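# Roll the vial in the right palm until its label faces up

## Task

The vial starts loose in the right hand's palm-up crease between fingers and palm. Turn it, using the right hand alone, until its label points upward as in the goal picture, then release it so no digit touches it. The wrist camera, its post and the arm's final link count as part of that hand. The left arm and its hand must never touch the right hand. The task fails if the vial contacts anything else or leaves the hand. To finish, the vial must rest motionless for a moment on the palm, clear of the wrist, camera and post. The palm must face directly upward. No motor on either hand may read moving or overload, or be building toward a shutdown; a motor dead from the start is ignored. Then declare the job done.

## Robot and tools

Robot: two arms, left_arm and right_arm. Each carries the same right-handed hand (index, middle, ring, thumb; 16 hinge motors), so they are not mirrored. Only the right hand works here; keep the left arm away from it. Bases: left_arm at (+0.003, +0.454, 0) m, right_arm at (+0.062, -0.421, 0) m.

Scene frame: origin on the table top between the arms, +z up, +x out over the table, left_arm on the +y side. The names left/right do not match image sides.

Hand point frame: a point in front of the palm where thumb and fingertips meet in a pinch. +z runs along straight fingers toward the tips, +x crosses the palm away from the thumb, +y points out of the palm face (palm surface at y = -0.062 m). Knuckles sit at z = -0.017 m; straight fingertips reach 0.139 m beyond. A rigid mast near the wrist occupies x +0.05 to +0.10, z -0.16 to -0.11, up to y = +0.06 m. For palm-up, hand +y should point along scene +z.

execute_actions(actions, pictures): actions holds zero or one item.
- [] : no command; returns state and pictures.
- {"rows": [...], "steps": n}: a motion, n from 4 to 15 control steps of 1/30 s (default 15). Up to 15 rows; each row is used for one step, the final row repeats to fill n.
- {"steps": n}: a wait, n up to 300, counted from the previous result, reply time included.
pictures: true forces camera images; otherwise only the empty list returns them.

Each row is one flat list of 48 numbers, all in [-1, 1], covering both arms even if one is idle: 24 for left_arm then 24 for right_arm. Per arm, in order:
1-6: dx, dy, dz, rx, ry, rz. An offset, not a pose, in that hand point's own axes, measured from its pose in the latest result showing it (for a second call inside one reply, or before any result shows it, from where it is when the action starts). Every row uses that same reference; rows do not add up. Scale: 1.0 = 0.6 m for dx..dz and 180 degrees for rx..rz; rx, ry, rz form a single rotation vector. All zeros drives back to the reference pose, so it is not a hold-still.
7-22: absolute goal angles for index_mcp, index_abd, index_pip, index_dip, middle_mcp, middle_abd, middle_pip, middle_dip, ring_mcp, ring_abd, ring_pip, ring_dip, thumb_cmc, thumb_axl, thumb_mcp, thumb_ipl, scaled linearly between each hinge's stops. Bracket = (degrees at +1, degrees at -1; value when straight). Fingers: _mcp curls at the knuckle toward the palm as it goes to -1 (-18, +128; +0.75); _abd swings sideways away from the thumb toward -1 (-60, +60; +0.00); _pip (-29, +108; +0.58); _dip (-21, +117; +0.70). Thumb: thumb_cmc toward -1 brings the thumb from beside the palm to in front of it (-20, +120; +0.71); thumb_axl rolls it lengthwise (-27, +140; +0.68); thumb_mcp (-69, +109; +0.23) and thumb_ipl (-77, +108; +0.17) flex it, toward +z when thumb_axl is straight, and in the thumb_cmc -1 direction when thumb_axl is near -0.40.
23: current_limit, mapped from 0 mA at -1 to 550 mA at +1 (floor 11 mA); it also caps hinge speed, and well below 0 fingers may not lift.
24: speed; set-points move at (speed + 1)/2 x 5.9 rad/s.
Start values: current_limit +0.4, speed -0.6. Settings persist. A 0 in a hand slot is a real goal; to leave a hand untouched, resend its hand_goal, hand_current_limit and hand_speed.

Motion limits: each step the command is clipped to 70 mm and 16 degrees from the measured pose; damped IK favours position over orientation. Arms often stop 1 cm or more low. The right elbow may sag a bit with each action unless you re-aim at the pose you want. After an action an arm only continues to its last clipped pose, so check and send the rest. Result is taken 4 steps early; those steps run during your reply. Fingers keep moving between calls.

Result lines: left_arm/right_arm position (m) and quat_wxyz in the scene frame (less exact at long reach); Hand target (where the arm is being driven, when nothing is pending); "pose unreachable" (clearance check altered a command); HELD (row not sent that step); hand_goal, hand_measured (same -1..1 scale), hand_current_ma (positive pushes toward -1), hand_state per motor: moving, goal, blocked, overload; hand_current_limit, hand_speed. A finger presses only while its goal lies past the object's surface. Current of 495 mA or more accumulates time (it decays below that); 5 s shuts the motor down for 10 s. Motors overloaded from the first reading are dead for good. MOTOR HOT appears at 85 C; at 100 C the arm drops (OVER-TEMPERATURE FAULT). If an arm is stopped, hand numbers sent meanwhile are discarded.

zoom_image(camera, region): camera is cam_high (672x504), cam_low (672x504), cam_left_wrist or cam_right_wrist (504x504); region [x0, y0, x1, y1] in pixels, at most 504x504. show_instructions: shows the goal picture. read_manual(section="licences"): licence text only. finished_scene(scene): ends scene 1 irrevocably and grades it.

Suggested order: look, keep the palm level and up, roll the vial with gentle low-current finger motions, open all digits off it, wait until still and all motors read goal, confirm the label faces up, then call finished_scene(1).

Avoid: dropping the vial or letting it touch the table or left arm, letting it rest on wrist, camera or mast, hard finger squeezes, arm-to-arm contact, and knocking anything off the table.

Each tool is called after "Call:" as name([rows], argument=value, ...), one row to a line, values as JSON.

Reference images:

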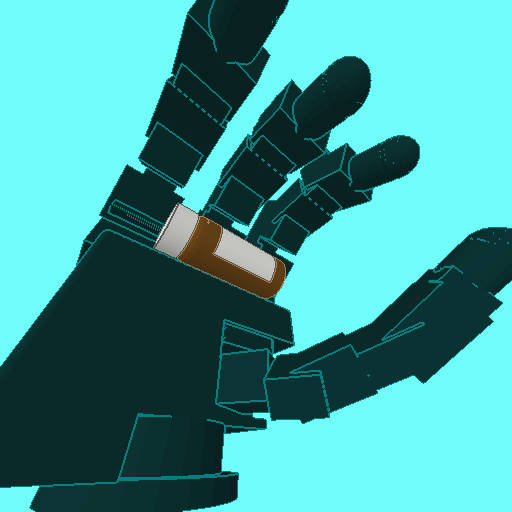

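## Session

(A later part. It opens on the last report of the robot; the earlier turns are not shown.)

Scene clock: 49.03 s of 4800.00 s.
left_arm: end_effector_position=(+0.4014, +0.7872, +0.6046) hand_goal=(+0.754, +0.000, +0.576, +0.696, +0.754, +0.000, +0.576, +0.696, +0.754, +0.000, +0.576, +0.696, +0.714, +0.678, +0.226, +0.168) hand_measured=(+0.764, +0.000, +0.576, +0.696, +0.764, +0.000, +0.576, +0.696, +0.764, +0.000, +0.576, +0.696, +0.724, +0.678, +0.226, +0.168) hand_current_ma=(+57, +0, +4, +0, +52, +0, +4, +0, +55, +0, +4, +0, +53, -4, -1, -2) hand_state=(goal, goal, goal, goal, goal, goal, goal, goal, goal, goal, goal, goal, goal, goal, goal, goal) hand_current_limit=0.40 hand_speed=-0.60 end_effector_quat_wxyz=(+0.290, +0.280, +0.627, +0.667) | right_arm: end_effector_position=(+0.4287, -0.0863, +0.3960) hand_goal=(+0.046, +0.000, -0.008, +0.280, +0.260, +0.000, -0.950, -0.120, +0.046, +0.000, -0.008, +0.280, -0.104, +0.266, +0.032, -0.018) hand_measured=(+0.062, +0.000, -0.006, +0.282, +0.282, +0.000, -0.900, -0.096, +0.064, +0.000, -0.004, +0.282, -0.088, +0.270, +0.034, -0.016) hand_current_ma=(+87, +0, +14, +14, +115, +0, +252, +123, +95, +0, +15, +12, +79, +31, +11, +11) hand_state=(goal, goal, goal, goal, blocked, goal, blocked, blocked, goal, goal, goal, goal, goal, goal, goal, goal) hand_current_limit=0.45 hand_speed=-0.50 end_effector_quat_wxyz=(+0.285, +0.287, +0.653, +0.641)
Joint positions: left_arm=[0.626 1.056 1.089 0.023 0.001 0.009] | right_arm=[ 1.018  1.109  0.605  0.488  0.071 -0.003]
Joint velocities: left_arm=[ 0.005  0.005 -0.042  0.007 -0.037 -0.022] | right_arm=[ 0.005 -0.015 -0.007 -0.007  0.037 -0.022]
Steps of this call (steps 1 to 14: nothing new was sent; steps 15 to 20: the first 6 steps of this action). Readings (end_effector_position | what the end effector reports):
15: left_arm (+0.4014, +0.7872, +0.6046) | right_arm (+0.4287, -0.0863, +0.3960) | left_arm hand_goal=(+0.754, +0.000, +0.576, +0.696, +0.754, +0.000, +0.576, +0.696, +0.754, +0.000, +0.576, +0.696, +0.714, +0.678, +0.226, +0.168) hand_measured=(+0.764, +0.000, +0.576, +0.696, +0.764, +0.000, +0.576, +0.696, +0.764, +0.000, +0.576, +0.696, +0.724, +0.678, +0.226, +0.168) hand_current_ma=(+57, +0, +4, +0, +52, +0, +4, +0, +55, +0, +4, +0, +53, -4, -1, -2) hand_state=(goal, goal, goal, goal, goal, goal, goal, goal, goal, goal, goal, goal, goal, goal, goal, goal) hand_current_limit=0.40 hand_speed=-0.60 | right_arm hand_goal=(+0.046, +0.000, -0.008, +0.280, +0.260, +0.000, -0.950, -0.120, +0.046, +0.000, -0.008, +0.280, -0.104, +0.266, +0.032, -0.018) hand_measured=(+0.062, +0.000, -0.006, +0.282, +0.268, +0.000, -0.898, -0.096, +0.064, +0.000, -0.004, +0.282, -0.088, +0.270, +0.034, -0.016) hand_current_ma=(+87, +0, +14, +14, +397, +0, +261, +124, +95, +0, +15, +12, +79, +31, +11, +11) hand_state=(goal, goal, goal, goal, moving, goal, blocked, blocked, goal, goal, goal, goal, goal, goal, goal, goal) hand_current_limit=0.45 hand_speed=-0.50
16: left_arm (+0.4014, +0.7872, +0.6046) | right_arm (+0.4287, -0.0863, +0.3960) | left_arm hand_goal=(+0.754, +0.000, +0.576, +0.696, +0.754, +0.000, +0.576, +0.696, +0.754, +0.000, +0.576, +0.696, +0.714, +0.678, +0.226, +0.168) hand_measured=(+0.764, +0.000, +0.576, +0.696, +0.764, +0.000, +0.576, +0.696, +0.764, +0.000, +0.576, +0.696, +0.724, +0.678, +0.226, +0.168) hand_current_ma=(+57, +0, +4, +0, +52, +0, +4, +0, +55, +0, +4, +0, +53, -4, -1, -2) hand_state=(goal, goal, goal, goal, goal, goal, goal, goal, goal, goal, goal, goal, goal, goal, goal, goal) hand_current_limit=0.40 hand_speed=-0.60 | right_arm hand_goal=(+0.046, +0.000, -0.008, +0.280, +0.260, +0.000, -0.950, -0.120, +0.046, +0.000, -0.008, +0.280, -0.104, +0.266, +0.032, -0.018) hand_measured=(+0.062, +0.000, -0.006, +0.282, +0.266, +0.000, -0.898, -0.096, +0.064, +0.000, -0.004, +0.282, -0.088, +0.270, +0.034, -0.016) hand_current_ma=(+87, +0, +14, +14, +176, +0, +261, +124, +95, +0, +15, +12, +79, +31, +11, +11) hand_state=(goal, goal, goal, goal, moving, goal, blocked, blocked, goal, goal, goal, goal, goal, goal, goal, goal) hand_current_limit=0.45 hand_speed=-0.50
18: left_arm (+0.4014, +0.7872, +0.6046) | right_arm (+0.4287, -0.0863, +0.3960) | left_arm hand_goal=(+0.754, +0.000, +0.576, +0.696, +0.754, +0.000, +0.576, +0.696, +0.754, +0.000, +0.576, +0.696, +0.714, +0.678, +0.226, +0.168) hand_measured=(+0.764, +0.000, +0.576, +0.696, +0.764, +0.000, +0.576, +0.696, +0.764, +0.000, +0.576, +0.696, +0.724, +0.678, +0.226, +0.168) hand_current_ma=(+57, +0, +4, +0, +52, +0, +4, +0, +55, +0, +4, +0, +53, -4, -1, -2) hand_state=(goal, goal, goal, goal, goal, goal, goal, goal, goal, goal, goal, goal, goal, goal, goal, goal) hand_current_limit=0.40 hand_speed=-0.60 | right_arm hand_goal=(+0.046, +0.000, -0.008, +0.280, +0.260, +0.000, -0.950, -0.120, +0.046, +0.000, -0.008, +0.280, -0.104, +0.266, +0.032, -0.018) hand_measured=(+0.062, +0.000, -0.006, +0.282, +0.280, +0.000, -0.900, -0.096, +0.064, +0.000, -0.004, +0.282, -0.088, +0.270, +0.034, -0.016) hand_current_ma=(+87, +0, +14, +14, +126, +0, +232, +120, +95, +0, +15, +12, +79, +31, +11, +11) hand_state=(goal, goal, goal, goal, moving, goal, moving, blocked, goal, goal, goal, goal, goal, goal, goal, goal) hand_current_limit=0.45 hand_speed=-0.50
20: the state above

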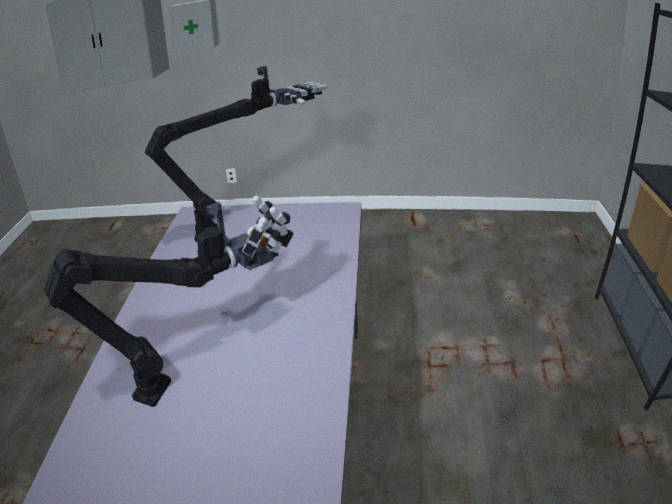

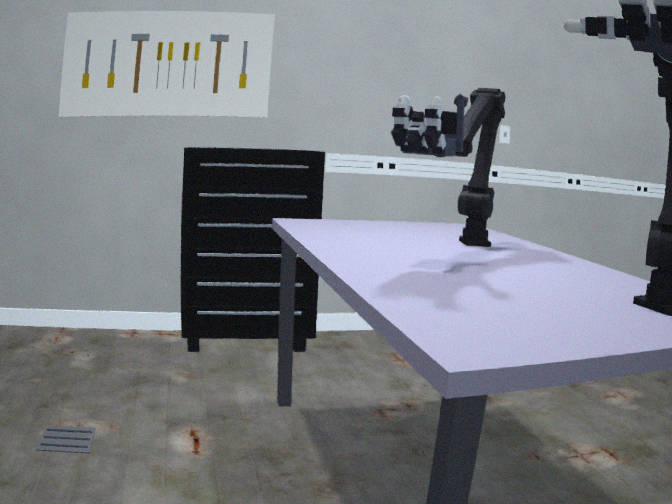

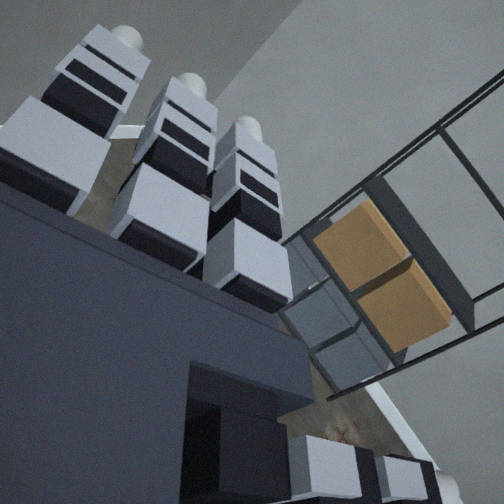

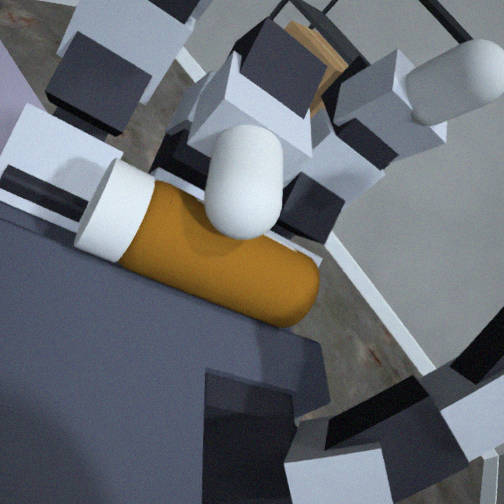

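Call:
execute_actions([
  {"rows": [[0,0.0463,-0.0099,-0.0163,0,0,0.754,0,0.576,0.696,0.754,0,0.576,0.696,0.754,0,0.576,0.696,0.714,0.678,0.226,0.168,0.4,-0.6,0,0.0333,0.0025,-0.0123,0,0.001,0.046,0,-0.008,0.28,0.27,0,-0.87,-0.085,0.046,0,-0.008,0.28,-0.104,0.266,0.032,-0.018,0.45,-0.5],[0,0.0463,-0.0099,-0.0163,0,0,0.754,0,0.576,0.696,0.754,0,0.576,0.696,0.754,0,0.576,0.696,0.714,0.678,0.226,0.168,0.4,-0.6,0,0.0333,0.0025,-0.0123,0,0.001,0.046,0,-0.008,0.28,0.27,0,-0.87,-0.085,0.046,0,-0.008,0.28,-0.104,0.266,0.032,-0.018,0.45,-0.5],[0,0.0463,-0.0099,-0.0163,0,0,0.754,0,0.576,0.696,0.754,0,0.576,0.696,0.754,0,0.576,0.696,0.714,0.678,0.226,0.168,0.4,-0.6,0,0.0333,0.0025,-0.0123,0,0.001,0.046,0,-0.008,0.28,0.27,0,-0.87,-0.085,0.046,0,-0.008,0.28,-0.104,0.266,0.032,-0.018,0.45,-0.5],[0,0.0463,-0.0099,-0.0163,0,0,0.754,0,0.576,0.696,0.754,0,0.576,0.696,0.754,0,0.576,0.696,0.714,0.678,0.226,0.168,0.4,-0.6,0,0.0333,0.0025,-0.0123,0,0.001,0.046,0,-0.008,0.28,0.27,0,-0.87,-0.085,0.046,0,-0.008,0.28,-0.104,0.266,0.032,-0.018,0.45,-0.5],[0,0.0463,-0.0099,-0.0163,0,0,0.754,0,0.576,0.696,0.754,0,0.576,0.696,0.754,0,0.576,0.696,0.714,0.678,0.226,0.168,0.4,-0.6,0,0.0333,0.0025,-0.0123,0,0.001,0.046,0,-0.008,0.28,0.335,0,-0.87,-0.085,0.046,0,-0.008,0.28,-0.104,0.266,0.032,-0.018,0.45,-0.5],[0,0.0463,-0.0099,-0.0163,0,0,0.754,0,0.576,0.696,0.754,0,0.576,0.696,0.754,0,0.576,0.696,0.714,0.678,0.226,0.168,0.4,-0.6,0,0.0333,0.0025,-0.0123,0,0.001,0.046,0,-0.008,0.28,0.335,0,-0.87,-0.085,0.046,0,-0.008,0.28,-0.104,0.266,0.032,-0.018,0.45,-0.5],[0,0.0463,-0.0099,-0.0163,0,0,0.754,0,0.576,0.696,0.754,0,0.576,0.696,0.754,0,0.576,0.696,0.714,0.678,0.226,0.168,0.4,-0.6,0,0.0333,0.0025,-0.0123,0,0.001,0.046,0,-0.008,0.28,0.335,0,-1,-0.085,0.046,0,-0.008,0.28,-0.104,0.266,0.032,-0.018,0.3,-0.5]], "steps": 15},
])

Call:
execute_actions([
  {"steps": 5},
], pictures=true)

Scene clock: 52.30 s of 4800.00 s.
left_arm: end_effector_position=(+0.4014, +0.7872, +0.6046) hand_goal=(+0.754, +0.000, +0.576, +0.696, +0.754, +0.000, +0.576, +0.696, +0.754, +0.000, +0.576, +0.696, +0.714, +0.678, +0.226, +0.168) hand_measured=(+0.764, +0.000, +0.576, +0.696, +0.764, +0.000, +0.576, +0.696, +0.764, +0.000, +0.576, +0.696, +0.724, +0.678, +0.226, +0.168) hand_current_ma=(+57, +0, +4, +0, +52, +0, +4, +0, +55, +0, +4, +0, +53, -4, -1, -2) hand_state=(goal, goal, goal, goal, goal, goal, goal, goal, goal, goal, goal, goal, goal, goal, goal, goal) hand_current_limit=0.40 hand_speed=-0.60 end_effector_quat_wxyz=(+0.290, +0.280, +0.627, +0.667) | right_arm: end_effector_position=(+0.4287, -0.0863, +0.3960) hand_goal=(+0.046, +0.000, -0.008, +0.280, +0.336, +0.000, -1.000, -0.084, +0.046, +0.000, -0.008, +0.280, -0.104, +0.266, +0.032, -0.018) hand_measured=(+0.062, +0.000, -0.006, +0.282, +0.340, +0.000, -0.966, -0.084, +0.064, +0.000, -0.004, +0.282, -0.088, +0.270, +0.034, -0.016) hand_current_ma=(+86, +0, +14, +14, +21, +0, +6, -4, +94, +0, +15, +12, +79, +31, +11, +11) hand_state=(goal, goal, goal, goal, goal, goal, moving, goal, goal, goal, goal, goal, goal, goal, goal, goal) hand_current_limit=0.30 hand_speed=-0.50 end_effector_quat_wxyz=(+0.285, +0.287, +0.653, +0.641)
Joint positions: left_arm=[0.626 1.056 1.089 0.023 0.001 0.009] | right_arm=[ 1.018  1.109  0.605  0.488  0.071 -0.003]
Joint velocities: left_arm=[ 0.005 -0.005 -0.012  0.002 -0.007  0.007] | right_arm=[-0.005 -0.005 -0.017 -0.017 -0.037 -0.037]
Off your previous action's commanded pose (left_arm): 0.028 m, 3 deg at its last step (step 4 of this call).
Off your previous action's commanded pose (right_arm): 0.020 m, 2 deg at its last step (step 4 of this call).
Steps of this call (steps 1 to 4: the last 4 steps of your previous action; steps 5 to 87: nothing new was sent; steps 88 to 98: the first 11 steps of this action). Readings (end_effector_position | what the end effector reports):
88: left_arm (+0.4014, +0.7872, +0.6046) | right_arm (+0.4287, -0.0863, +0.3960) | left_arm hand_goal=(+0.754, +0.000, +0.576, +0.696, +0.754, +0.000, +0.576, +0.696, +0.754, +0.000, +0.576, +0.696, +0.714, +0.678, +0.226, +0.168) hand_measured=(+0.764, +0.000, +0.576, +0.696, +0.764, +0.000, +0.576, +0.696, +0.764, +0.000, +0.576, +0.696, +0.724, +0.678, +0.226, +0.168) hand_current_ma=(+57, +0, +4, +0, +52, +0, +4, +0, +55, +0, +4, +0, +53, -4, -1, -2) hand_state=(goal, goal, goal, goal, goal, goal, goal, goal, goal, goal, goal, goal, goal, goal, goal, goal) hand_current_limit=0.40 hand_speed=-0.60 | right_arm hand_goal=(+0.046, +0.000, -0.008, +0.280, +0.270, +0.000, -0.870, -0.084, +0.046, +0.000, -0.008, +0.280, -0.104, +0.266, +0.032, -0.018) hand_measured=(+0.062, +0.000, -0.006, +0.282, +0.282, +0.000, -0.900, -0.096, +0.064, +0.000, -0.004, +0.282, -0.088, +0.270, +0.034, -0.016) hand_current_ma=(+87, +0, +14, +14, +116, +0, +252, +123, +95, +0, +15, +12, +79, +31, +11, +11) hand_state=(goal, goal, goal, goal, moving, goal, moving, moving, goal, goal, goal, goal, goal, goal, goal, goal) hand_current_limit=0.45 hand_speed=-0.50
89: left_arm (+0.4014, +0.7872, +0.6046) | right_arm (+0.4287, -0.0863, +0.3960) | left_arm hand_goal=(+0.754, +0.000, +0.576, +0.696, +0.754, +0.000, +0.576, +0.696, +0.754, +0.000, +0.576, +0.696, +0.714, +0.678, +0.226, +0.168) hand_measured=(+0.764, +0.000, +0.576, +0.696, +0.764, +0.000, +0.576, +0.696, +0.764, +0.000, +0.576, +0.696, +0.724, +0.678, +0.226, +0.168) hand_current_ma=(+57, +0, +4, +0, +52, +0, +4, +0, +55, +0, +4, +0, +53, -4, -1, -2) hand_state=(goal, goal, goal, goal, goal, goal, goal, goal, goal, goal, goal, goal, goal, goal, goal, goal) hand_current_limit=0.40 hand_speed=-0.60 | right_arm hand_goal=(+0.046, +0.000, -0.008, +0.280, +0.270, +0.000, -0.870, -0.084, +0.046, +0.000, -0.008, +0.280, -0.104, +0.266, +0.032, -0.018) hand_measured=(+0.062, +0.000, -0.006, +0.282, +0.282, +0.000, -0.900, -0.094, +0.064, +0.000, -0.004, +0.282, -0.088, +0.270, +0.034, -0.016) hand_current_ma=(+87, +0, +14, +14, +70, +0, +56, -20, +95, +0, +15, +12, +79, +31, +11, +11) hand_state=(goal, goal, goal, goal, moving, goal, moving, moving, goal, goal, goal, goal, goal, goal, goal, goal) hand_current_limit=0.45 hand_speed=-0.50
91: left_arm (+0.4014, +0.7872, +0.6046) | right_arm (+0.4287, -0.0863, +0.3960) | left_arm hand_goal=(+0.754, +0.000, +0.576, +0.696, +0.754, +0.000, +0.576, +0.696, +0.754, +0.000, +0.576, +0.696, +0.714, +0.678, +0.226, +0.168) hand_measured=(+0.764, +0.000, +0.576, +0.696, +0.764, +0.000, +0.576, +0.696, +0.764, +0.000, +0.576, +0.696, +0.724, +0.678, +0.226, +0.168) hand_current_ma=(+57, +0, +4, +0, +52, +0, +4, +0, +55, +0, +4, +0, +53, -4, -1, -2) hand_state=(goal, goal, goal, goal, goal, goal, goal, goal, goal, goal, goal, goal, goal, goal, goal, goal) hand_current_limit=0.40 hand_speed=-0.60 | right_arm hand_goal=(+0.046, +0.000, -0.008, +0.280, +0.270, +0.000, -0.870, -0.084, +0.046, +0.000, -0.008, +0.280, -0.104, +0.266, +0.032, -0.018) hand_measured=(+0.062, +0.000, -0.006, +0.282, +0.282, +0.000, -0.880, -0.084, +0.064, +0.000, -0.004, +0.282, -0.088, +0.270, +0.034, -0.016) hand_current_ma=(+83, +0, +14, +14, +64, +0, +4, -5, +90, +0, +15, +12, +79, +30, +11, +11) hand_state=(goal, goal, goal, goal, goal, goal, moving, moving, goal, goal, goal, goal, goal, goal, goal, goal) hand_current_limit=0.45 hand_speed=-0.50
95: left_arm (+0.4014, +0.7872, +0.6046) | right_arm (+0.4287, -0.0863, +0.3960) | left_arm hand_goal=(+0.754, +0.000, +0.576, +0.696, +0.754, +0.000, +0.576, +0.696, +0.754, +0.000, +0.576, +0.696, +0.714, +0.678, +0.226, +0.168) hand_measured=(+0.764, +0.000, +0.576, +0.696, +0.764, +0.000, +0.576, +0.696, +0.764, +0.000, +0.576, +0.696, +0.724, +0.678, +0.226, +0.168) hand_current_ma=(+57, +0, +4, +0, +52, +0, +4, +0, +55, +0, +4, +0, +53, -4, -1, -2) hand_state=(goal, goal, goal, goal, goal, goal, goal, goal, goal, goal, goal, goal, goal, goal, goal, goal) hand_current_limit=0.40 hand_speed=-0.60 | right_arm hand_goal=(+0.046, +0.000, -0.008, +0.280, +0.336, +0.000, -1.000, -0.084, +0.046, +0.000, -0.008, +0.280, -0.104, +0.266, +0.032, -0.018) hand_measured=(+0.062, +0.000, -0.006, +0.282, +0.328, +0.000, -0.878, -0.084, +0.064, +0.000, -0.004, +0.282, -0.088, +0.270, +0.034, -0.016) hand_current_ma=(+86, +0, +14, +14, +59, +0, +93, -4, +94, +0, +15, +12, +79, +31, +11, +11) hand_state=(goal, goal, goal, goal, moving, goal, moving, goal, goal, goal, goal, goal, goal, goal, goal, goal) hand_current_limit=0.30 hand_speed=-0.50
98: the state above

Scene clock: 52.47 s of 4800.00 s.
left_arm: end_effector_position=(+0.4014, +0.7872, +0.6046) hand_goal=(+0.754, +0.000, +0.576, +0.696, +0.754, +0.000, +0.576, +0.696, +0.754, +0.000, +0.576, +0.696, +0.714, +0.678, +0.226, +0.168) hand_measured=(+0.764, +0.000, +0.576, +0.696, +0.764, +0.000, +0.576, +0.696, +0.764, +0.000, +0.576, +0.696, +0.724, +0.678, +0.226, +0.168) hand_current_ma=(+57, +0, +4, +0, +52, +0, +4, +0, +55, +0, +4, +0, +53, -4, -1, -2) hand_state=(goal, goal, goal, goal, goal, goal, goal, goal, goal, goal, goal, goal, goal, goal, goal, goal) hand_current_limit=0.40 hand_speed=-0.60 end_effector_quat_wxyz=(+0.290, +0.280, +0.627, +0.667) | right_arm: end_effector_position=(+0.4287, -0.0863, +0.3960) hand_goal=(+0.046, +0.000, -0.008, +0.280, +0.336, +0.000, -1.000, -0.084, +0.046, +0.000, -0.008, +0.280, -0.104, +0.266, +0.032, -0.018) hand_measured=(+0.062, +0.000, -0.006, +0.282, +0.344, +0.000, -0.978, -0.080, +0.064, +0.000, -0.004, +0.282, -0.088, +0.270, +0.034, -0.016) hand_current_ma=(+86, +0, +14, +14, +40, +0, +111, +20, +94, +0, +15, +12, +79, +31, +11, +11) hand_state=(goal, goal, goal, goal, goal, goal, blocked, goal, goal, goal, goal, goal, goal, goal, goal, goal) hand_current_limit=0.30 hand_speed=-0.50 end_effector_quat_wxyz=(+0.285, +0.287, +0.653, +0.641)
Joint positions: left_arm=[0.626 1.056 1.089 0.023 0.001 0.009] | right_arm=[ 1.018  1.109  0.605  0.488  0.071 -0.003]
Joint velocities: left_arm=[ 0.005  0.015  0.022  0.002 -0.022 -0.022] | right_arm=[ 0.005 -0.005  0.007 -0.002 -0.007  0.022]
Hand target (left_arm): +0.395, +0.782, +0.631; +0.296, +0.272, +0.610, +0.682
Hand target (right_arm): +0.430, -0.086, +0.416; +0.289, +0.282, +0.640, +0.654
Off the commanded pose (left_arm): 0.028 m, 3 deg.
Off the commanded pose (right_arm): 0.020 m, 2 deg.
Kept back: nothing.
Steps of this call (steps 1 to 4: the last 4 steps of your previous action; step 5: nothing new was sent). Readings (end_effector_position | what the end effector reports):
1: left_arm (+0.4014, +0.7872, +0.6046) | right_arm (+0.4287, -0.0863, +0.3960) | left_arm hand_goal=(+0.754, +0.000, +0.576, +0.696, +0.754, +0.000, +0.576, +0.696, +0.754, +0.000, +0.576, +0.696, +0.714, +0.678, +0.226, +0.168) hand_measured=(+0.764, +0.000, +0.576, +0.696, +0.764, +0.000, +0.576, +0.696, +0.764, +0.000, +0.576, +0.696, +0.724, +0.678, +0.226, +0.168) hand_current_ma=(+57, +0, +4, +0, +52, +0, +4, +0, +55, +0, +4, +0, +53, -4, -1, -2) hand_state=(goal, goal, goal, goal, goal, goal, goal, goal, goal, goal, goal, goal, goal, goal, goal, goal) hand_current_limit=0.40 hand_speed=-0.60 | right_arm hand_goal=(+0.046, +0.000, -0.008, +0.280, +0.336, +0.000, -1.000, -0.084, +0.046, +0.000, -0.008, +0.280, -0.104, +0.266, +0.032, -0.018) hand_measured=(+0.062, +0.000, -0.006, +0.282, +0.342, +0.000, -0.978, -0.082, +0.064, +0.000, -0.004, +0.282, -0.088, +0.270, +0.034, -0.016) hand_current_ma=(+86, +0, +14, +14, +52, +0, +116, +39, +94, +0, +15, +12, +79, +31, +11, +11) hand_state=(goal, goal, goal, goal, moving, goal, moving, moving, goal, goal, goal, goal, goal, goal, goal, goal) hand_current_limit=0.30 hand_speed=-0.50
2: left_arm (+0.4014, +0.7872, +0.6046) | right_arm (+0.4287, -0.0863, +0.3960) | left_arm hand_goal=(+0.754, +0.000, +0.576, +0.696, +0.754, +0.000, +0.576, +0.696, +0.754, +0.000, +0.576, +0.696, +0.714, +0.678, +0.226, +0.168) hand_measured=(+0.764, +0.000, +0.576, +0.696, +0.764, +0.000, +0.576, +0.696, +0.764, +0.000, +0.576, +0.696, +0.724, +0.678, +0.226, +0.168) hand_current_ma=(+57, +0, +4, +0, +52, +0, +4, +0, +55, +0, +4, +0, +53, -4, -1, -2) hand_state=(goal, goal, goal, goal, goal, goal, goal, goal, goal, goal, goal, goal, goal, goal, goal, goal) hand_current_limit=0.40 hand_speed=-0.60 | right_arm hand_goal=(+0.046, +0.000, -0.008, +0.280, +0.336, +0.000, -1.000, -0.084, +0.046, +0.000, -0.008, +0.280, -0.104, +0.266, +0.032, -0.018) hand_measured=(+0.062, +0.000, -0.006, +0.282, +0.344, +0.000, -0.978, -0.080, +0.064, +0.000, -0.004, +0.282, -0.088, +0.270, +0.034, -0.016) hand_current_ma=(+86, +0, +14, +14, +42, +0, +112, +23, +94, +0, +15, +12, +79, +31, +11, +11) hand_state=(goal, goal, goal, goal, moving, goal, blocked, moving, goal, goal, goal, goal, goal, goal, goal, goal) hand_current_limit=0.30 hand_speed=-0.50
4: left_arm (+0.4014, +0.7872, +0.6046) | right_arm (+0.4287, -0.0863, +0.3960) | left_arm hand_goal=(+0.754, +0.000, +0.576, +0.696, +0.754, +0.000, +0.576, +0.696, +0.754, +0.000, +0.576, +0.696, +0.714, +0.678, +0.226, +0.168) hand_measured=(+0.764, +0.000, +0.576, +0.696, +0.764, +0.000, +0.576, +0.696, +0.764, +0.000, +0.576, +0.696, +0.724, +0.678, +0.226, +0.168) hand_current_ma=(+57, +0, +4, +0, +52, +0, +4, +0, +55, +0, +4, +0, +53, -4, -1, -2) hand_state=(goal, goal, goal, goal, goal, goal, goal, goal, goal, goal, goal, goal, goal, goal, goal, goal) hand_current_limit=0.40 hand_speed=-0.60 | right_arm hand_goal=(+0.046, +0.000, -0.008, +0.280, +0.336, +0.000, -1.000, -0.084, +0.046, +0.000, -0.008, +0.280, -0.104, +0.266, +0.032, -0.018) hand_measured=(+0.062, +0.000, -0.006, +0.282, +0.344, +0.000, -0.978, -0.080, +0.064, +0.000, -0.004, +0.282, -0.088, +0.270, +0.034, -0.016) hand_current_ma=(+86, +0, +14, +14, +40, +0, +111, +20, +94, +0, +15, +12, +79, +31, +11, +11) hand_state=(goal, goal, goal, goal, goal, goal, blocked, goal, goal, goal, goal, goal, goal, goal, goal, goal) hand_current_limit=0.30 hand_speed=-0.50
5: the state above

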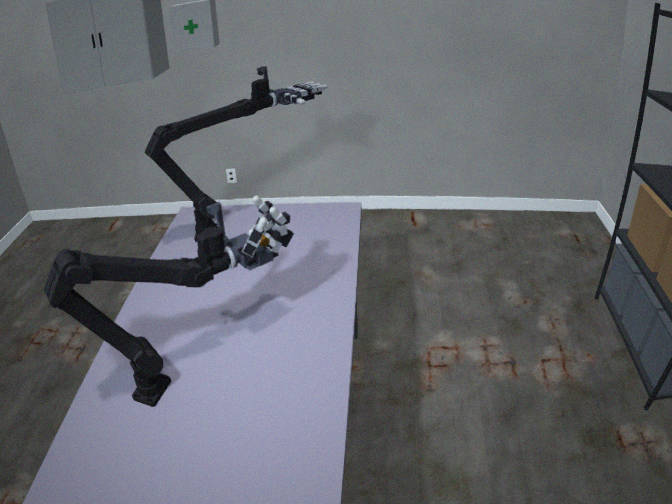

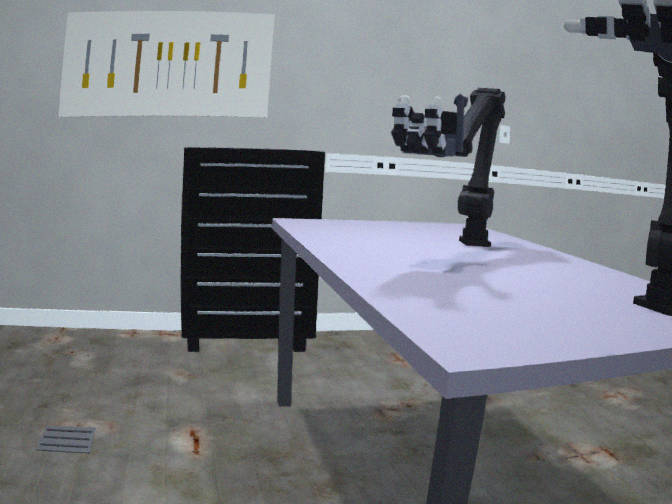

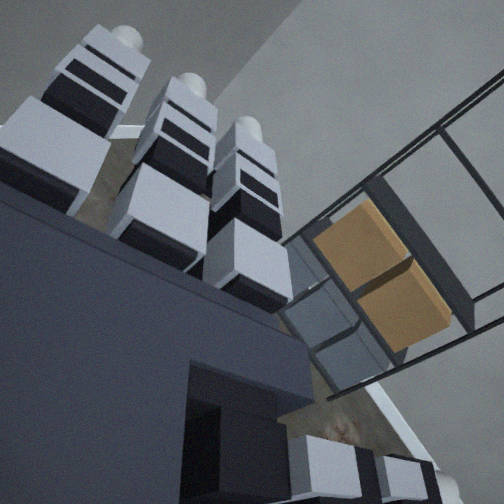

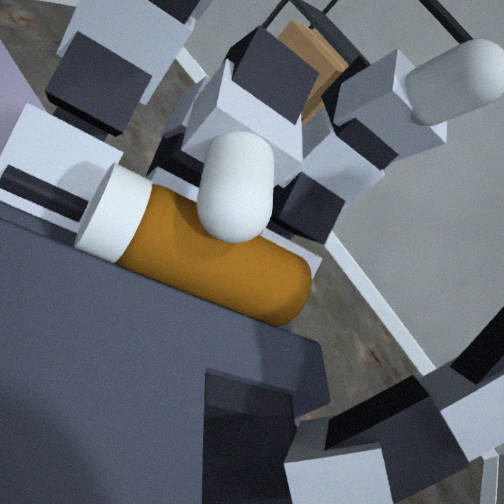

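Call:
execute_actions(actions=[])

Scene clock: 52.97 s of 4800.00 s.
left_arm: end_effector_position=(+0.4014, +0.7872, +0.6046) hand_goal=(+0.754, +0.000, +0.576, +0.696, +0.754, +0.000, +0.576, +0.696, +0.754, +0.000, +0.576, +0.696, +0.714, +0.678, +0.226, +0.168) hand_measured=(+0.764, +0.000, +0.576, +0.696, +0.764, +0.000, +0.576, +0.696, +0.764, +0.000, +0.576, +0.696, +0.724, +0.678, +0.226, +0.168) hand_current_ma=(+57, +0, +4, +0, +52, +0, +4, +0, +55, +0, +4, +0, +53, -4, -1, -2) hand_state=(goal, goal, goal, goal, goal, goal, goal, goal, goal, goal, goal, goal, goal, goal, goal, goal) hand_current_limit=0.40 hand_speed=-0.60 end_effector_quat_wxyz=(+0.290, +0.280, +0.627, +0.667) | right_arm: end_effector_position=(+0.4287, -0.0863, +0.3960) hand_goal=(+0.046, +0.000, -0.008, +0.280, +0.336, +0.000, -1.000, -0.084, +0.046, +0.000, -0.008, +0.280, -0.104, +0.266, +0.032, -0.018) hand_measured=(+0.062, +0.000, -0.006, +0.282, +0.344, +0.000, -0.978, -0.080, +0.064, +0.000, -0.004, +0.282, -0.088, +0.270, +0.034, -0.016) hand_current_ma=(+86, +0, +14, +14, +40, +0, +111, +20, +94, +0, +15, +12, +79, +31, +11, +11) hand_state=(goal, goal, goal, goal, goal, goal, blocked, goal, goal, goal, goal, goal, goal, goal, goal, goal) hand_current_limit=0.30 hand_speed=-0.50 end_effector_quat_wxyz=(+0.285, +0.287, +0.653, +0.641)
Joint positions: left_arm=[0.626 1.056 1.089 0.023 0.001 0.009] | right_arm=[ 1.018  1.109  0.605  0.488  0.071 -0.003]
Joint velocities: left_arm=[ 0.005 -0.005  0.007  0.012 -0.022  0.066] | right_arm=[-0.015  0.005  0.007 -0.012 -0.051  0.066]
Hand target (left_arm): +0.395, +0.782, +0.631; +0.296, +0.272, +0.610, +0.682
Hand target (right_arm): +0.430, -0.086, +0.416; +0.289, +0.282, +0.640, +0.654
Off the commanded pose (left_arm): 0.028 m, 3 deg.
Off the commanded pose (right_arm): 0.020 m, 2 deg.
Kept back: nothing.
Steps of this call (steps 1 to 15: nothing new was sent). Readings (end_effector_position | what the end effector reports):
1: left_arm (+0.4014, +0.7872, +0.6046) | right_arm (+0.4287, -0.0863, +0.3960) | left_arm hand_goal=(+0.754, +0.000, +0.576, +0.696, +0.754, +0.000, +0.576, +0.696, +0.754, +0.000, +0.576, +0.696, +0.714, +0.678, +0.226, +0.168) hand_measured=(+0.764, +0.000, +0.576, +0.696, +0.764, +0.000, +0.576, +0.696, +0.764, +0.000, +0.576, +0.696, +0.724, +0.678, +0.226, +0.168) hand_current_ma=(+57, +0, +4, +0, +52, +0, +4, +0, +55, +0, +4, +0, +53, -4, -1, -2) hand_state=(goal, goal, goal, goal, goal, goal, goal, goal, goal, goal, goal, goal, goal, goal, goal, goal) hand_current_limit=0.40 hand_speed=-0.60 | right_arm hand_goal=(+0.046, +0.000, -0.008, +0.280, +0.336, +0.000, -1.000, -0.084, +0.046, +0.000, -0.008, +0.280, -0.104, +0.266, +0.032, -0.018) hand_measured=(+0.062, +0.000, -0.006, +0.282, +0.344, +0.000, -0.978, -0.080, +0.064, +0.000, -0.004, +0.282, -0.088, +0.270, +0.034, -0.016) hand_current_ma=(+86, +0, +14, +14, +40, +0, +111, +20, +94, +0, +15, +12, +79, +31, +11, +11) hand_state=(goal, goal, goal, goal, goal, goal, blocked, goal, goal, goal, goal, goal, goal, goal, goal, goal) hand_current_limit=0.30 hand_speed=-0.50
2: left_arm (+0.4014, +0.7872, +0.6046) | right_arm (+0.4287, -0.0863, +0.3960) | left_arm hand_goal=(+0.754, +0.000, +0.576, +0.696, +0.754, +0.000, +0.576, +0.696, +0.754, +0.000, +0.576, +0.696, +0.714, +0.678, +0.226, +0.168) hand_measured=(+0.764, +0.000, +0.576, +0.696, +0.764, +0.000, +0.576, +0.696, +0.764, +0.000, +0.576, +0.696, +0.724, +0.678, +0.226, +0.168) hand_current_ma=(+57, +0, +4, +0, +52, +0, +4, +0, +55, +0, +4, +0, +53, -4, -1, -2) hand_state=(goal, goal, goal, goal, goal, goal, goal, goal, goal, goal, goal, goal, goal, goal, goal, goal) hand_current_limit=0.40 hand_speed=-0.60 | right_arm hand_goal=(+0.046, +0.000, -0.008, +0.280, +0.336, +0.000, -1.000, -0.084, +0.046, +0.000, -0.008, +0.280, -0.104, +0.266, +0.032, -0.018) hand_measured=(+0.062, +0.000, -0.006, +0.282, +0.344, +0.000, -0.978, -0.080, +0.064, +0.000, -0.004, +0.282, -0.088, +0.270, +0.034, -0.016) hand_current_ma=(+86, +0, +14, +14, +40, +0, +111, +20, +94, +0, +15, +12, +79, +31, +11, +11) hand_state=(goal, goal, goal, goal, goal, goal, blocked, goal, goal, goal, goal, goal, goal, goal, goal, goal) hand_current_limit=0.30 hand_speed=-0.50
4: left_arm (+0.4014, +0.7872, +0.6046) | right_arm (+0.4287, -0.0863, +0.3960) | left_arm hand_goal=(+0.754, +0.000, +0.576, +0.696, +0.754, +0.000, +0.576, +0.696, +0.754, +0.000, +0.576, +0.696, +0.714, +0.678, +0.226, +0.168) hand_measured=(+0.764, +0.000, +0.576, +0.696, +0.764, +0.000, +0.576, +0.696, +0.764, +0.000, +0.576, +0.696, +0.724, +0.678, +0.226, +0.168) hand_current_ma=(+57, +0, +4, +0, +52, +0, +4, +0, +55, +0, +4, +0, +53, -4, -1, -2) hand_state=(goal, goal, goal, goal, goal, goal, goal, goal, goal, goal, goal, goal, goal, goal, goal, goal) hand_current_limit=0.40 hand_speed=-0.60 | right_arm hand_goal=(+0.046, +0.000, -0.008, +0.280, +0.336, +0.000, -1.000, -0.084, +0.046, +0.000, -0.008, +0.280, -0.104, +0.266, +0.032, -0.018) hand_measured=(+0.062, +0.000, -0.006, +0.282, +0.344, +0.000, -0.978, -0.080, +0.064, +0.000, -0.004, +0.282, -0.088, +0.270, +0.034, -0.016) hand_current_ma=(+86, +0, +14, +14, +40, +0, +111, +20, +94, +0, +15, +12, +79, +31, +11, +11) hand_state=(goal, goal, goal, goal, goal, goal, blocked, goal, goal, goal, goal, goal, goal, goal, goal, goal) hand_current_limit=0.30 hand_speed=-0.50
8: left_arm (+0.4014, +0.7872, +0.6046) | right_arm (+0.4287, -0.0863, +0.3960) | left_arm hand_goal=(+0.754, +0.000, +0.576, +0.696, +0.754, +0.000, +0.576, +0.696, +0.754, +0.000, +0.576, +0.696, +0.714, +0.678, +0.226, +0.168) hand_measured=(+0.764, +0.000, +0.576, +0.696, +0.764, +0.000, +0.576, +0.696, +0.764, +0.000, +0.576, +0.696, +0.724, +0.678, +0.226, +0.168) hand_current_ma=(+57, +0, +4, +0, +52, +0, +4, +0, +55, +0, +4, +0, +53, -4, -1, -2) hand_state=(goal, goal, goal, goal, goal, goal, goal, goal, goal, goal, goal, goal, goal, goal, goal, goal) hand_current_limit=0.40 hand_speed=-0.60 | right_arm hand_goal=(+0.046, +0.000, -0.008, +0.280, +0.336, +0.000, -1.000, -0.084, +0.046, +0.000, -0.008, +0.280, -0.104, +0.266, +0.032, -0.018) hand_measured=(+0.062, +0.000, -0.006, +0.282, +0.344, +0.000, -0.978, -0.080, +0.064, +0.000, -0.004, +0.282, -0.088, +0.270, +0.034, -0.016) hand_current_ma=(+86, +0, +14, +14, +40, +0, +111, +20, +94, +0, +15, +12, +79, +31, +11, +11) hand_state=(goal, goal, goal, goal, goal, goal, blocked, goal, goal, goal, goal, goal, goal, goal, goal, goal) hand_current_limit=0.30 hand_speed=-0.50
15: the state above

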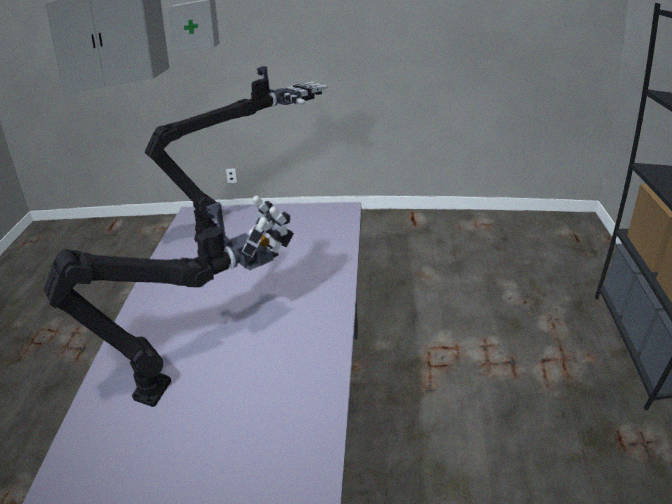

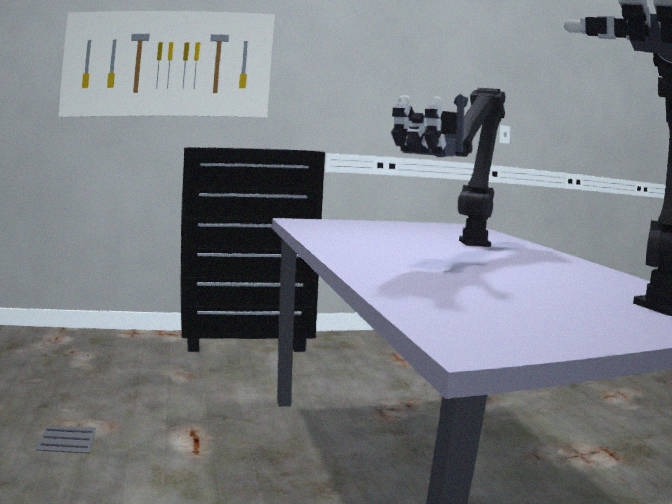

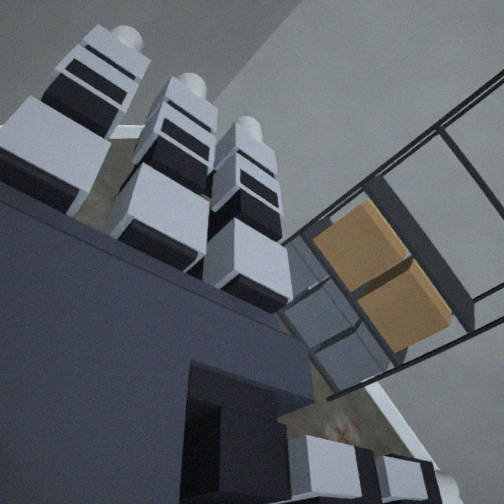

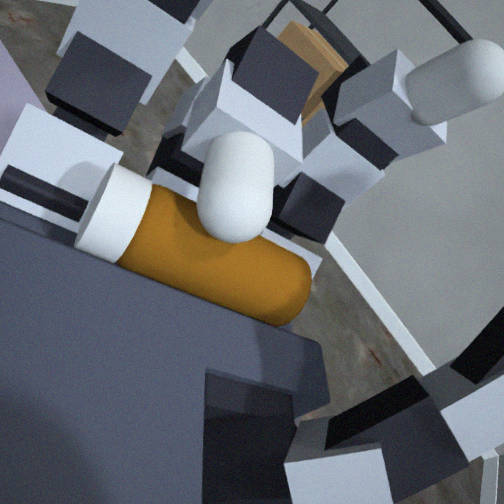

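Call:
execute_actions([
  {"rows": [
[0,0.0463,-0.0099,-0.0163,0,0,0.754,0,0.576,0.696,0.754,0,0.576,0.696,0.754,0,0.576,0.696,0.714,0.678,0.226,0.168,0.4,-0.6, 0,0.0333,0.0025,-0.0123,0,0.001,0.046,0,-0.008,0.28,0.31,0,-1,-0.09,0.046,0,-0.008,0.28,-0.104,0.266,0.032,-0.018,0.28,-0.5],
[0,0.0463,-0.0099,-0.0163,0,0,0.754,0,0.576,0.696,0.754,0,0.576,0.696,0.754,0,0.576,0.696,0.714,0.678,0.226,0.168,0.4,-0.6, 0,0.0333,0.0025,-0.0123,0,0.001,0.046,0,-0.008,0.28,0.29,0,-1,-0.088,0.046,0,-0.008,0.28,-0.104,0.266,0.032,-0.018,0.28,-0.5],
[0,0.0463,-0.0099,-0.0163,0,0,0.754,0,0.576,0.696,0.754,0,0.576,0.696,0.754,0,0.576,0.696,0.714,0.678,0.226,0.168,0.4,-0.6, 0,0.0333,0.0025,-0.0123,0,0.001,0.046,0,-0.008,0.28,0.27,0,-1,-0.084,0.046,0,-0.008,0.28,-0.104,0.266,0.032,-0.018,0.28,-0.5],
[0,0.0463,-0.0099,-0.0163,0,0,0.754,0,0.576,0.696,0.754,0,0.576,0.696,0.754,0,0.576,0.696,0.714,0.678,0.226,0.168,0.4,-0.6, 0,0.0333,0.0025,-0.0123,0,0.001,0.046,0,-0.008,0.28,0.25,0,-1,-0.079,0.046,0,-0.008,0.28,-0.104,0.266,0.032,-0.018,0.28,-0.5],
[0,0.0463,-0.0099,-0.0163,0,0,0.754,0,0.576,0.696,0.754,0,0.576,0.696,0.754,0,0.576,0.696,0.714,0.678,0.226,0.168,0.4,-0.6, 0,0.0333,0.0025,-0.0123,0,0.001,0.046,0,-0.008,0.28,0.23,0,-1,-0.073,0.046,0,-0.008,0.28,-0.104,0.266,0.032,-0.018,0.28,-0.5],
[0,0.0463,-0.0099,-0.0163,0,0,0.754,0,0.576,0.696,0.754,0,0.576,0.696,0.754,0,0.576,0.696,0.714,0.678,0.226,0.168,0.4,-0.6, 0,0.0333,0.0025,-0.0123,0,0.001,0.046,0,-0.008,0.28,0.21,0,-1,-0.067,0.046,0,-0.008,0.28,-0.104,0.266,0.032,-0.018,0.28,-0.5],
[0,0.0463,-0.0099,-0.0163,0,0,0.754,0,0.576,0.696,0.754,0,0.576,0.696,0.754,0,0.576,0.696,0.714,0.678,0.226,0.168,0.4,-0.6, 0,0.0333,0.0025,-0.0123,0,0.001,0.046,0,-0.008,0.28,0.19,0,-1,-0.061,0.046,0,-0.008,0.28,-0.104,0.266,0.032,-0.018,0.28,-0.5],
[0,0.0463,-0.0099,-0.0163,0,0,0.754,0,0.576,0.696,0.754,0,0.576,0.696,0.754,0,0.576,0.696,0.714,0.678,0.226,0.168,0.4,-0.6, 0,0.0333,0.0025,-0.0123,0,0.001,0.046,0,-0.008,0.28,0.17,0,-1,-0.055,0.046,0,-0.008,0.28,-0.104,0.266,0.032,-0.018,0.28,-0.5],
[0,0.0463,-0.0099,-0.0163,0,0,0.754,0,0.576,0.696,0.754,0,0.576,0.696,0.754,0,0.576,0.696,0.714,0.678,0.226,0.168,0.4,-0.6, 0,0.0333,0.0025,-0.0123,0,0.001,0.046,0,-0.008,0.28,0.15,0,-1,-0.049,0.046,0,-0.008,0.28,-0.104,0.266,0.032,-0.018,0.28,-0.5]
], "steps": 15},
], pictures=true)

Scene clock: 53.90 s of 4800.00 s.
left_arm: end_effector_position=(+0.4014, +0.7872, +0.6046) hand_goal=(+0.754, +0.000, +0.576, +0.696, +0.754, +0.000, +0.576, +0.696, +0.754, +0.000, +0.576, +0.696, +0.714, +0.678, +0.226, +0.168) hand_measured=(+0.764, +0.000, +0.576, +0.696, +0.764, +0.000, +0.576, +0.696, +0.764, +0.000, +0.576, +0.696, +0.724, +0.678, +0.226, +0.168) hand_current_ma=(+57, +0, +4, +0, +52, +0, +4, +0, +55, +0, +4, +0, +53, -4, -1, -2) hand_state=(goal, goal, goal, goal, goal, goal, goal, goal, goal, goal, goal, goal, goal, goal, goal, goal) hand_current_limit=0.40 hand_speed=-0.60 end_effector_quat_wxyz=(+0.290, +0.280, +0.627, +0.667) | right_arm: end_effector_position=(+0.4287, -0.0863, +0.3960) hand_goal=(+0.046, +0.000, -0.008, +0.280, +0.150, +0.000, -1.000, -0.048, +0.046, +0.000, -0.008, +0.280, -0.104, +0.266, +0.032, -0.018) hand_measured=(+0.062, +0.000, -0.006, +0.282, +0.230, +0.000, -0.978, -0.046, +0.064, +0.000, -0.004, +0.282, -0.088, +0.270, +0.034, -0.016) hand_current_ma=(+86, +0, +14, +14, +203, +0, +116, +32, +94, +0, +15, +12, +79, +31, +11, +11) hand_state=(goal, goal, goal, goal, moving, goal, blocked, moving, goal, goal, goal, goal, goal, goal, goal, goal) hand_current_limit=0.28 hand_speed=-0.50 end_effector_quat_wxyz=(+0.285, +0.287, +0.653, +0.641)
Joint positions: left_arm=[0.626 1.056 1.089 0.023 0.001 0.009] | right_arm=[ 1.018  1.109  0.605  0.488  0.071 -0.003]
Joint velocities: left_arm=[-0.005 -0.005 -0.012 -0.002 -0.007  0.007] | right_arm=[-0.015 -0.015 -0.007 -0.007 -0.022 -0.051]
Steps of this call (steps 1 to 17: nothing new was sent; steps 18 to 28: the first 11 steps of this action). Readings (end_effector_position | what the end effector reports):
18: left_arm (+0.4014, +0.7872, +0.6046) | right_arm (+0.4287, -0.0863, +0.3960) | left_arm hand_goal=(+0.754, +0.000, +0.576, +0.696, +0.754, +0.000, +0.576, +0.696, +0.754, +0.000, +0.576, +0.696, +0.714, +0.678, +0.226, +0.168) hand_measured=(+0.764, +0.000, +0.576, +0.696, +0.764, +0.000, +0.576, +0.696, +0.764, +0.000, +0.576, +0.696, +0.724, +0.678, +0.226, +0.168) hand_current_ma=(+57, +0, +4, +0, +52, +0, +4, +0, +55, +0, +4, +0, +53, -4, -1, -2) hand_state=(goal, goal, goal, goal, goal, goal, goal, goal, goal, goal, goal, goal, goal, goal, goal, goal) hand_current_limit=0.40 hand_speed=-0.60 | right_arm hand_goal=(+0.046, +0.000, -0.008, +0.280, +0.310, +0.000, -1.000, -0.090, +0.046, +0.000, -0.008, +0.280, -0.104, +0.266, +0.032, -0.018) hand_measured=(+0.062, +0.000, -0.006, +0.282, +0.344, +0.000, -0.978, -0.080, +0.064, +0.000, -0.004, +0.282, -0.088, +0.270, +0.034, -0.016) hand_current_ma=(+86, +0, +14, +14, +40, +0, +111, +20, +94, +0, +15, +12, +79, +31, +11, +11) hand_state=(goal, goal, goal, goal, moving, goal, blocked, moving, goal, goal, goal, goal, goal, goal, goal, goal) hand_current_limit=0.28 hand_speed=-0.50
19: left_arm (+0.4014, +0.7872, +0.6046) | right_arm (+0.4287, -0.0863, +0.3960) | left_arm hand_goal=(+0.754, +0.000, +0.576, +0.696, +0.754, +0.000, +0.576, +0.696, +0.754, +0.000, +0.576, +0.696, +0.714, +0.678, +0.226, +0.168) hand_measured=(+0.764, +0.000, +0.576, +0.696, +0.764, +0.000, +0.576, +0.696, +0.764, +0.000, +0.576, +0.696, +0.724, +0.678, +0.226, +0.168) hand_current_ma=(+57, +0, +4, +0, +52, +0, +4, +0, +55, +0, +4, +0, +53, -4, -1, -2) hand_state=(goal, goal, goal, goal, goal, goal, goal, goal, goal, goal, goal, goal, goal, goal, goal, goal) hand_current_limit=0.40 hand_speed=-0.60 | right_arm hand_goal=(+0.046, +0.000, -0.008, +0.280, +0.290, +0.000, -1.000, -0.088, +0.046, +0.000, -0.008, +0.280, -0.104, +0.266, +0.032, -0.018) hand_measured=(+0.062, +0.000, -0.006, +0.282, +0.342, +0.000, -0.978, -0.080, +0.064, +0.000, -0.004, +0.282, -0.088, +0.270, +0.034, -0.016) hand_current_ma=(+86, +0, +14, +14, +162, +0, +111, +53, +94, +0, +15, +12, +79, +31, +11, +11) hand_state=(goal, goal, goal, goal, moving, goal, blocked, moving, goal, goal, goal, goal, goal, goal, goal, goal) hand_current_limit=0.28 hand_speed=-0.50
21: left_arm (+0.4014, +0.7872, +0.6046) | right_arm (+0.4287, -0.0863, +0.3960) | left_arm hand_goal=(+0.754, +0.000, +0.576, +0.696, +0.754, +0.000, +0.576, +0.696, +0.754, +0.000, +0.576, +0.696, +0.714, +0.678, +0.226, +0.168) hand_measured=(+0.764, +0.000, +0.576, +0.696, +0.764, +0.000, +0.576, +0.696, +0.764, +0.000, +0.576, +0.696, +0.724, +0.678, +0.226, +0.168) hand_current_ma=(+57, +0, +4, +0, +52, +0, +4, +0, +55, +0, +4, +0, +53, -4, -1, -2) hand_state=(goal, goal, goal, goal, goal, goal, goal, goal, goal, goal, goal, goal, goal, goal, goal, goal) hand_current_limit=0.40 hand_speed=-0.60 | right_arm hand_goal=(+0.046, +0.000, -0.008, +0.280, +0.250, +0.000, -1.000, -0.078, +0.046, +0.000, -0.008, +0.280, -0.104, +0.266, +0.032, -0.018) hand_measured=(+0.062, +0.000, -0.006, +0.282, +0.328, +0.000, -0.978, -0.080, +0.064, +0.000, -0.004, +0.282, -0.088, +0.270, +0.034, -0.016) hand_current_ma=(+86, +0, +14, +14, +257, +0, +116, +36, +94, +0, +15, +12, +79, +31, +11, +11) hand_state=(goal, goal, goal, goal, moving, goal, blocked, moving, goal, goal, goal, goal, goal, goal, goal, goal) hand_current_limit=0.28 hand_speed=-0.50
25: left_arm (+0.4014, +0.7872, +0.6046) | right_arm (+0.4287, -0.0863, +0.3960) | left_arm hand_goal=(+0.754, +0.000, +0.576, +0.696, +0.754, +0.000, +0.576, +0.696, +0.754, +0.000, +0.576, +0.696, +0.714, +0.678, +0.226, +0.168) hand_measured=(+0.764, +0.000, +0.576, +0.696, +0.764, +0.000, +0.576, +0.696, +0.764, +0.000, +0.576, +0.696, +0.724, +0.678, +0.226, +0.168) hand_current_ma=(+57, +0, +4, +0, +52, +0, +4, +0, +55, +0, +4, +0, +53, -4, -1, -2) hand_state=(goal, goal, goal, goal, goal, goal, goal, goal, goal, goal, goal, goal, goal, goal, goal, goal) hand_current_limit=0.40 hand_speed=-0.60 | right_arm hand_goal=(+0.046, +0.000, -0.008, +0.280, +0.170, +0.000, -1.000, -0.054, +0.046, +0.000, -0.008, +0.280, -0.104, +0.266, +0.032, -0.018) hand_measured=(+0.062, +0.000, -0.006, +0.282, +0.278, +0.000, -0.978, -0.060, +0.064, +0.000, -0.004, +0.282, -0.088, +0.270, +0.034, -0.016) hand_current_ma=(+86, +0, +14, +14, +217, +0, +116, +26, +94, +0, +15, +12, +79, +31, +11, +11) hand_state=(goal, goal, goal, goal, moving, goal, blocked, moving, goal, goal, goal, goal, goal, goal, goal, goal) hand_current_limit=0.28 hand_speed=-0.50
28: the state above

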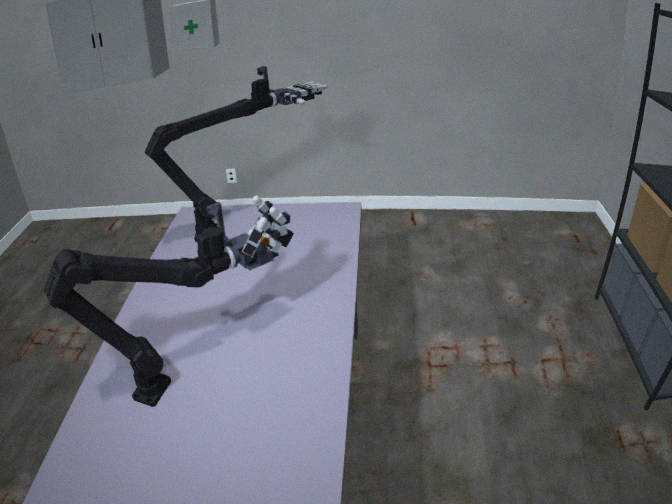

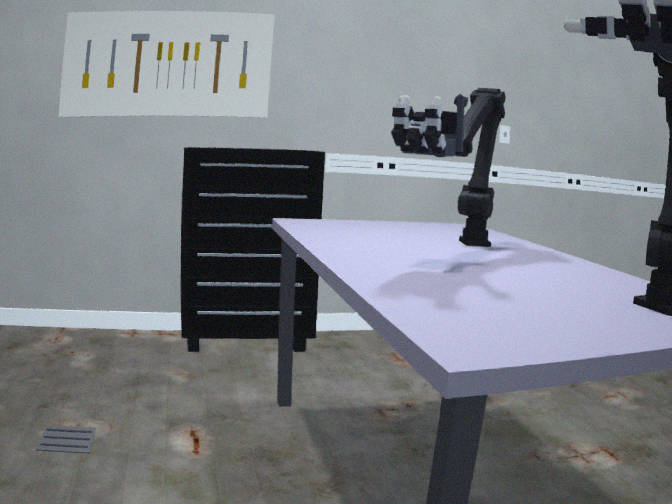

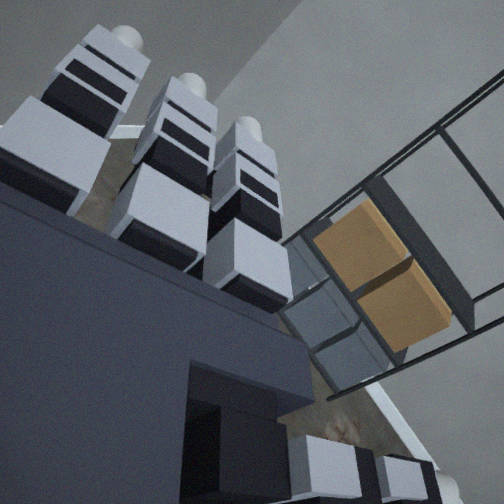

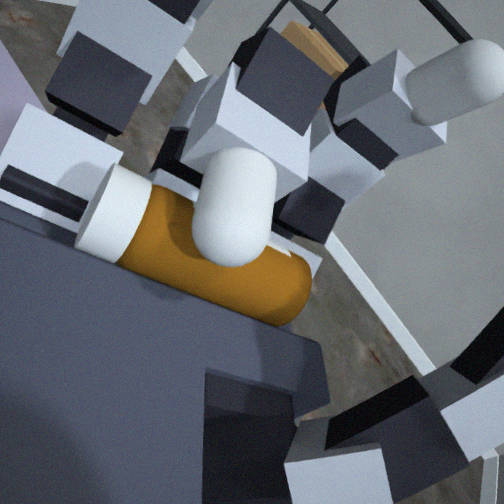

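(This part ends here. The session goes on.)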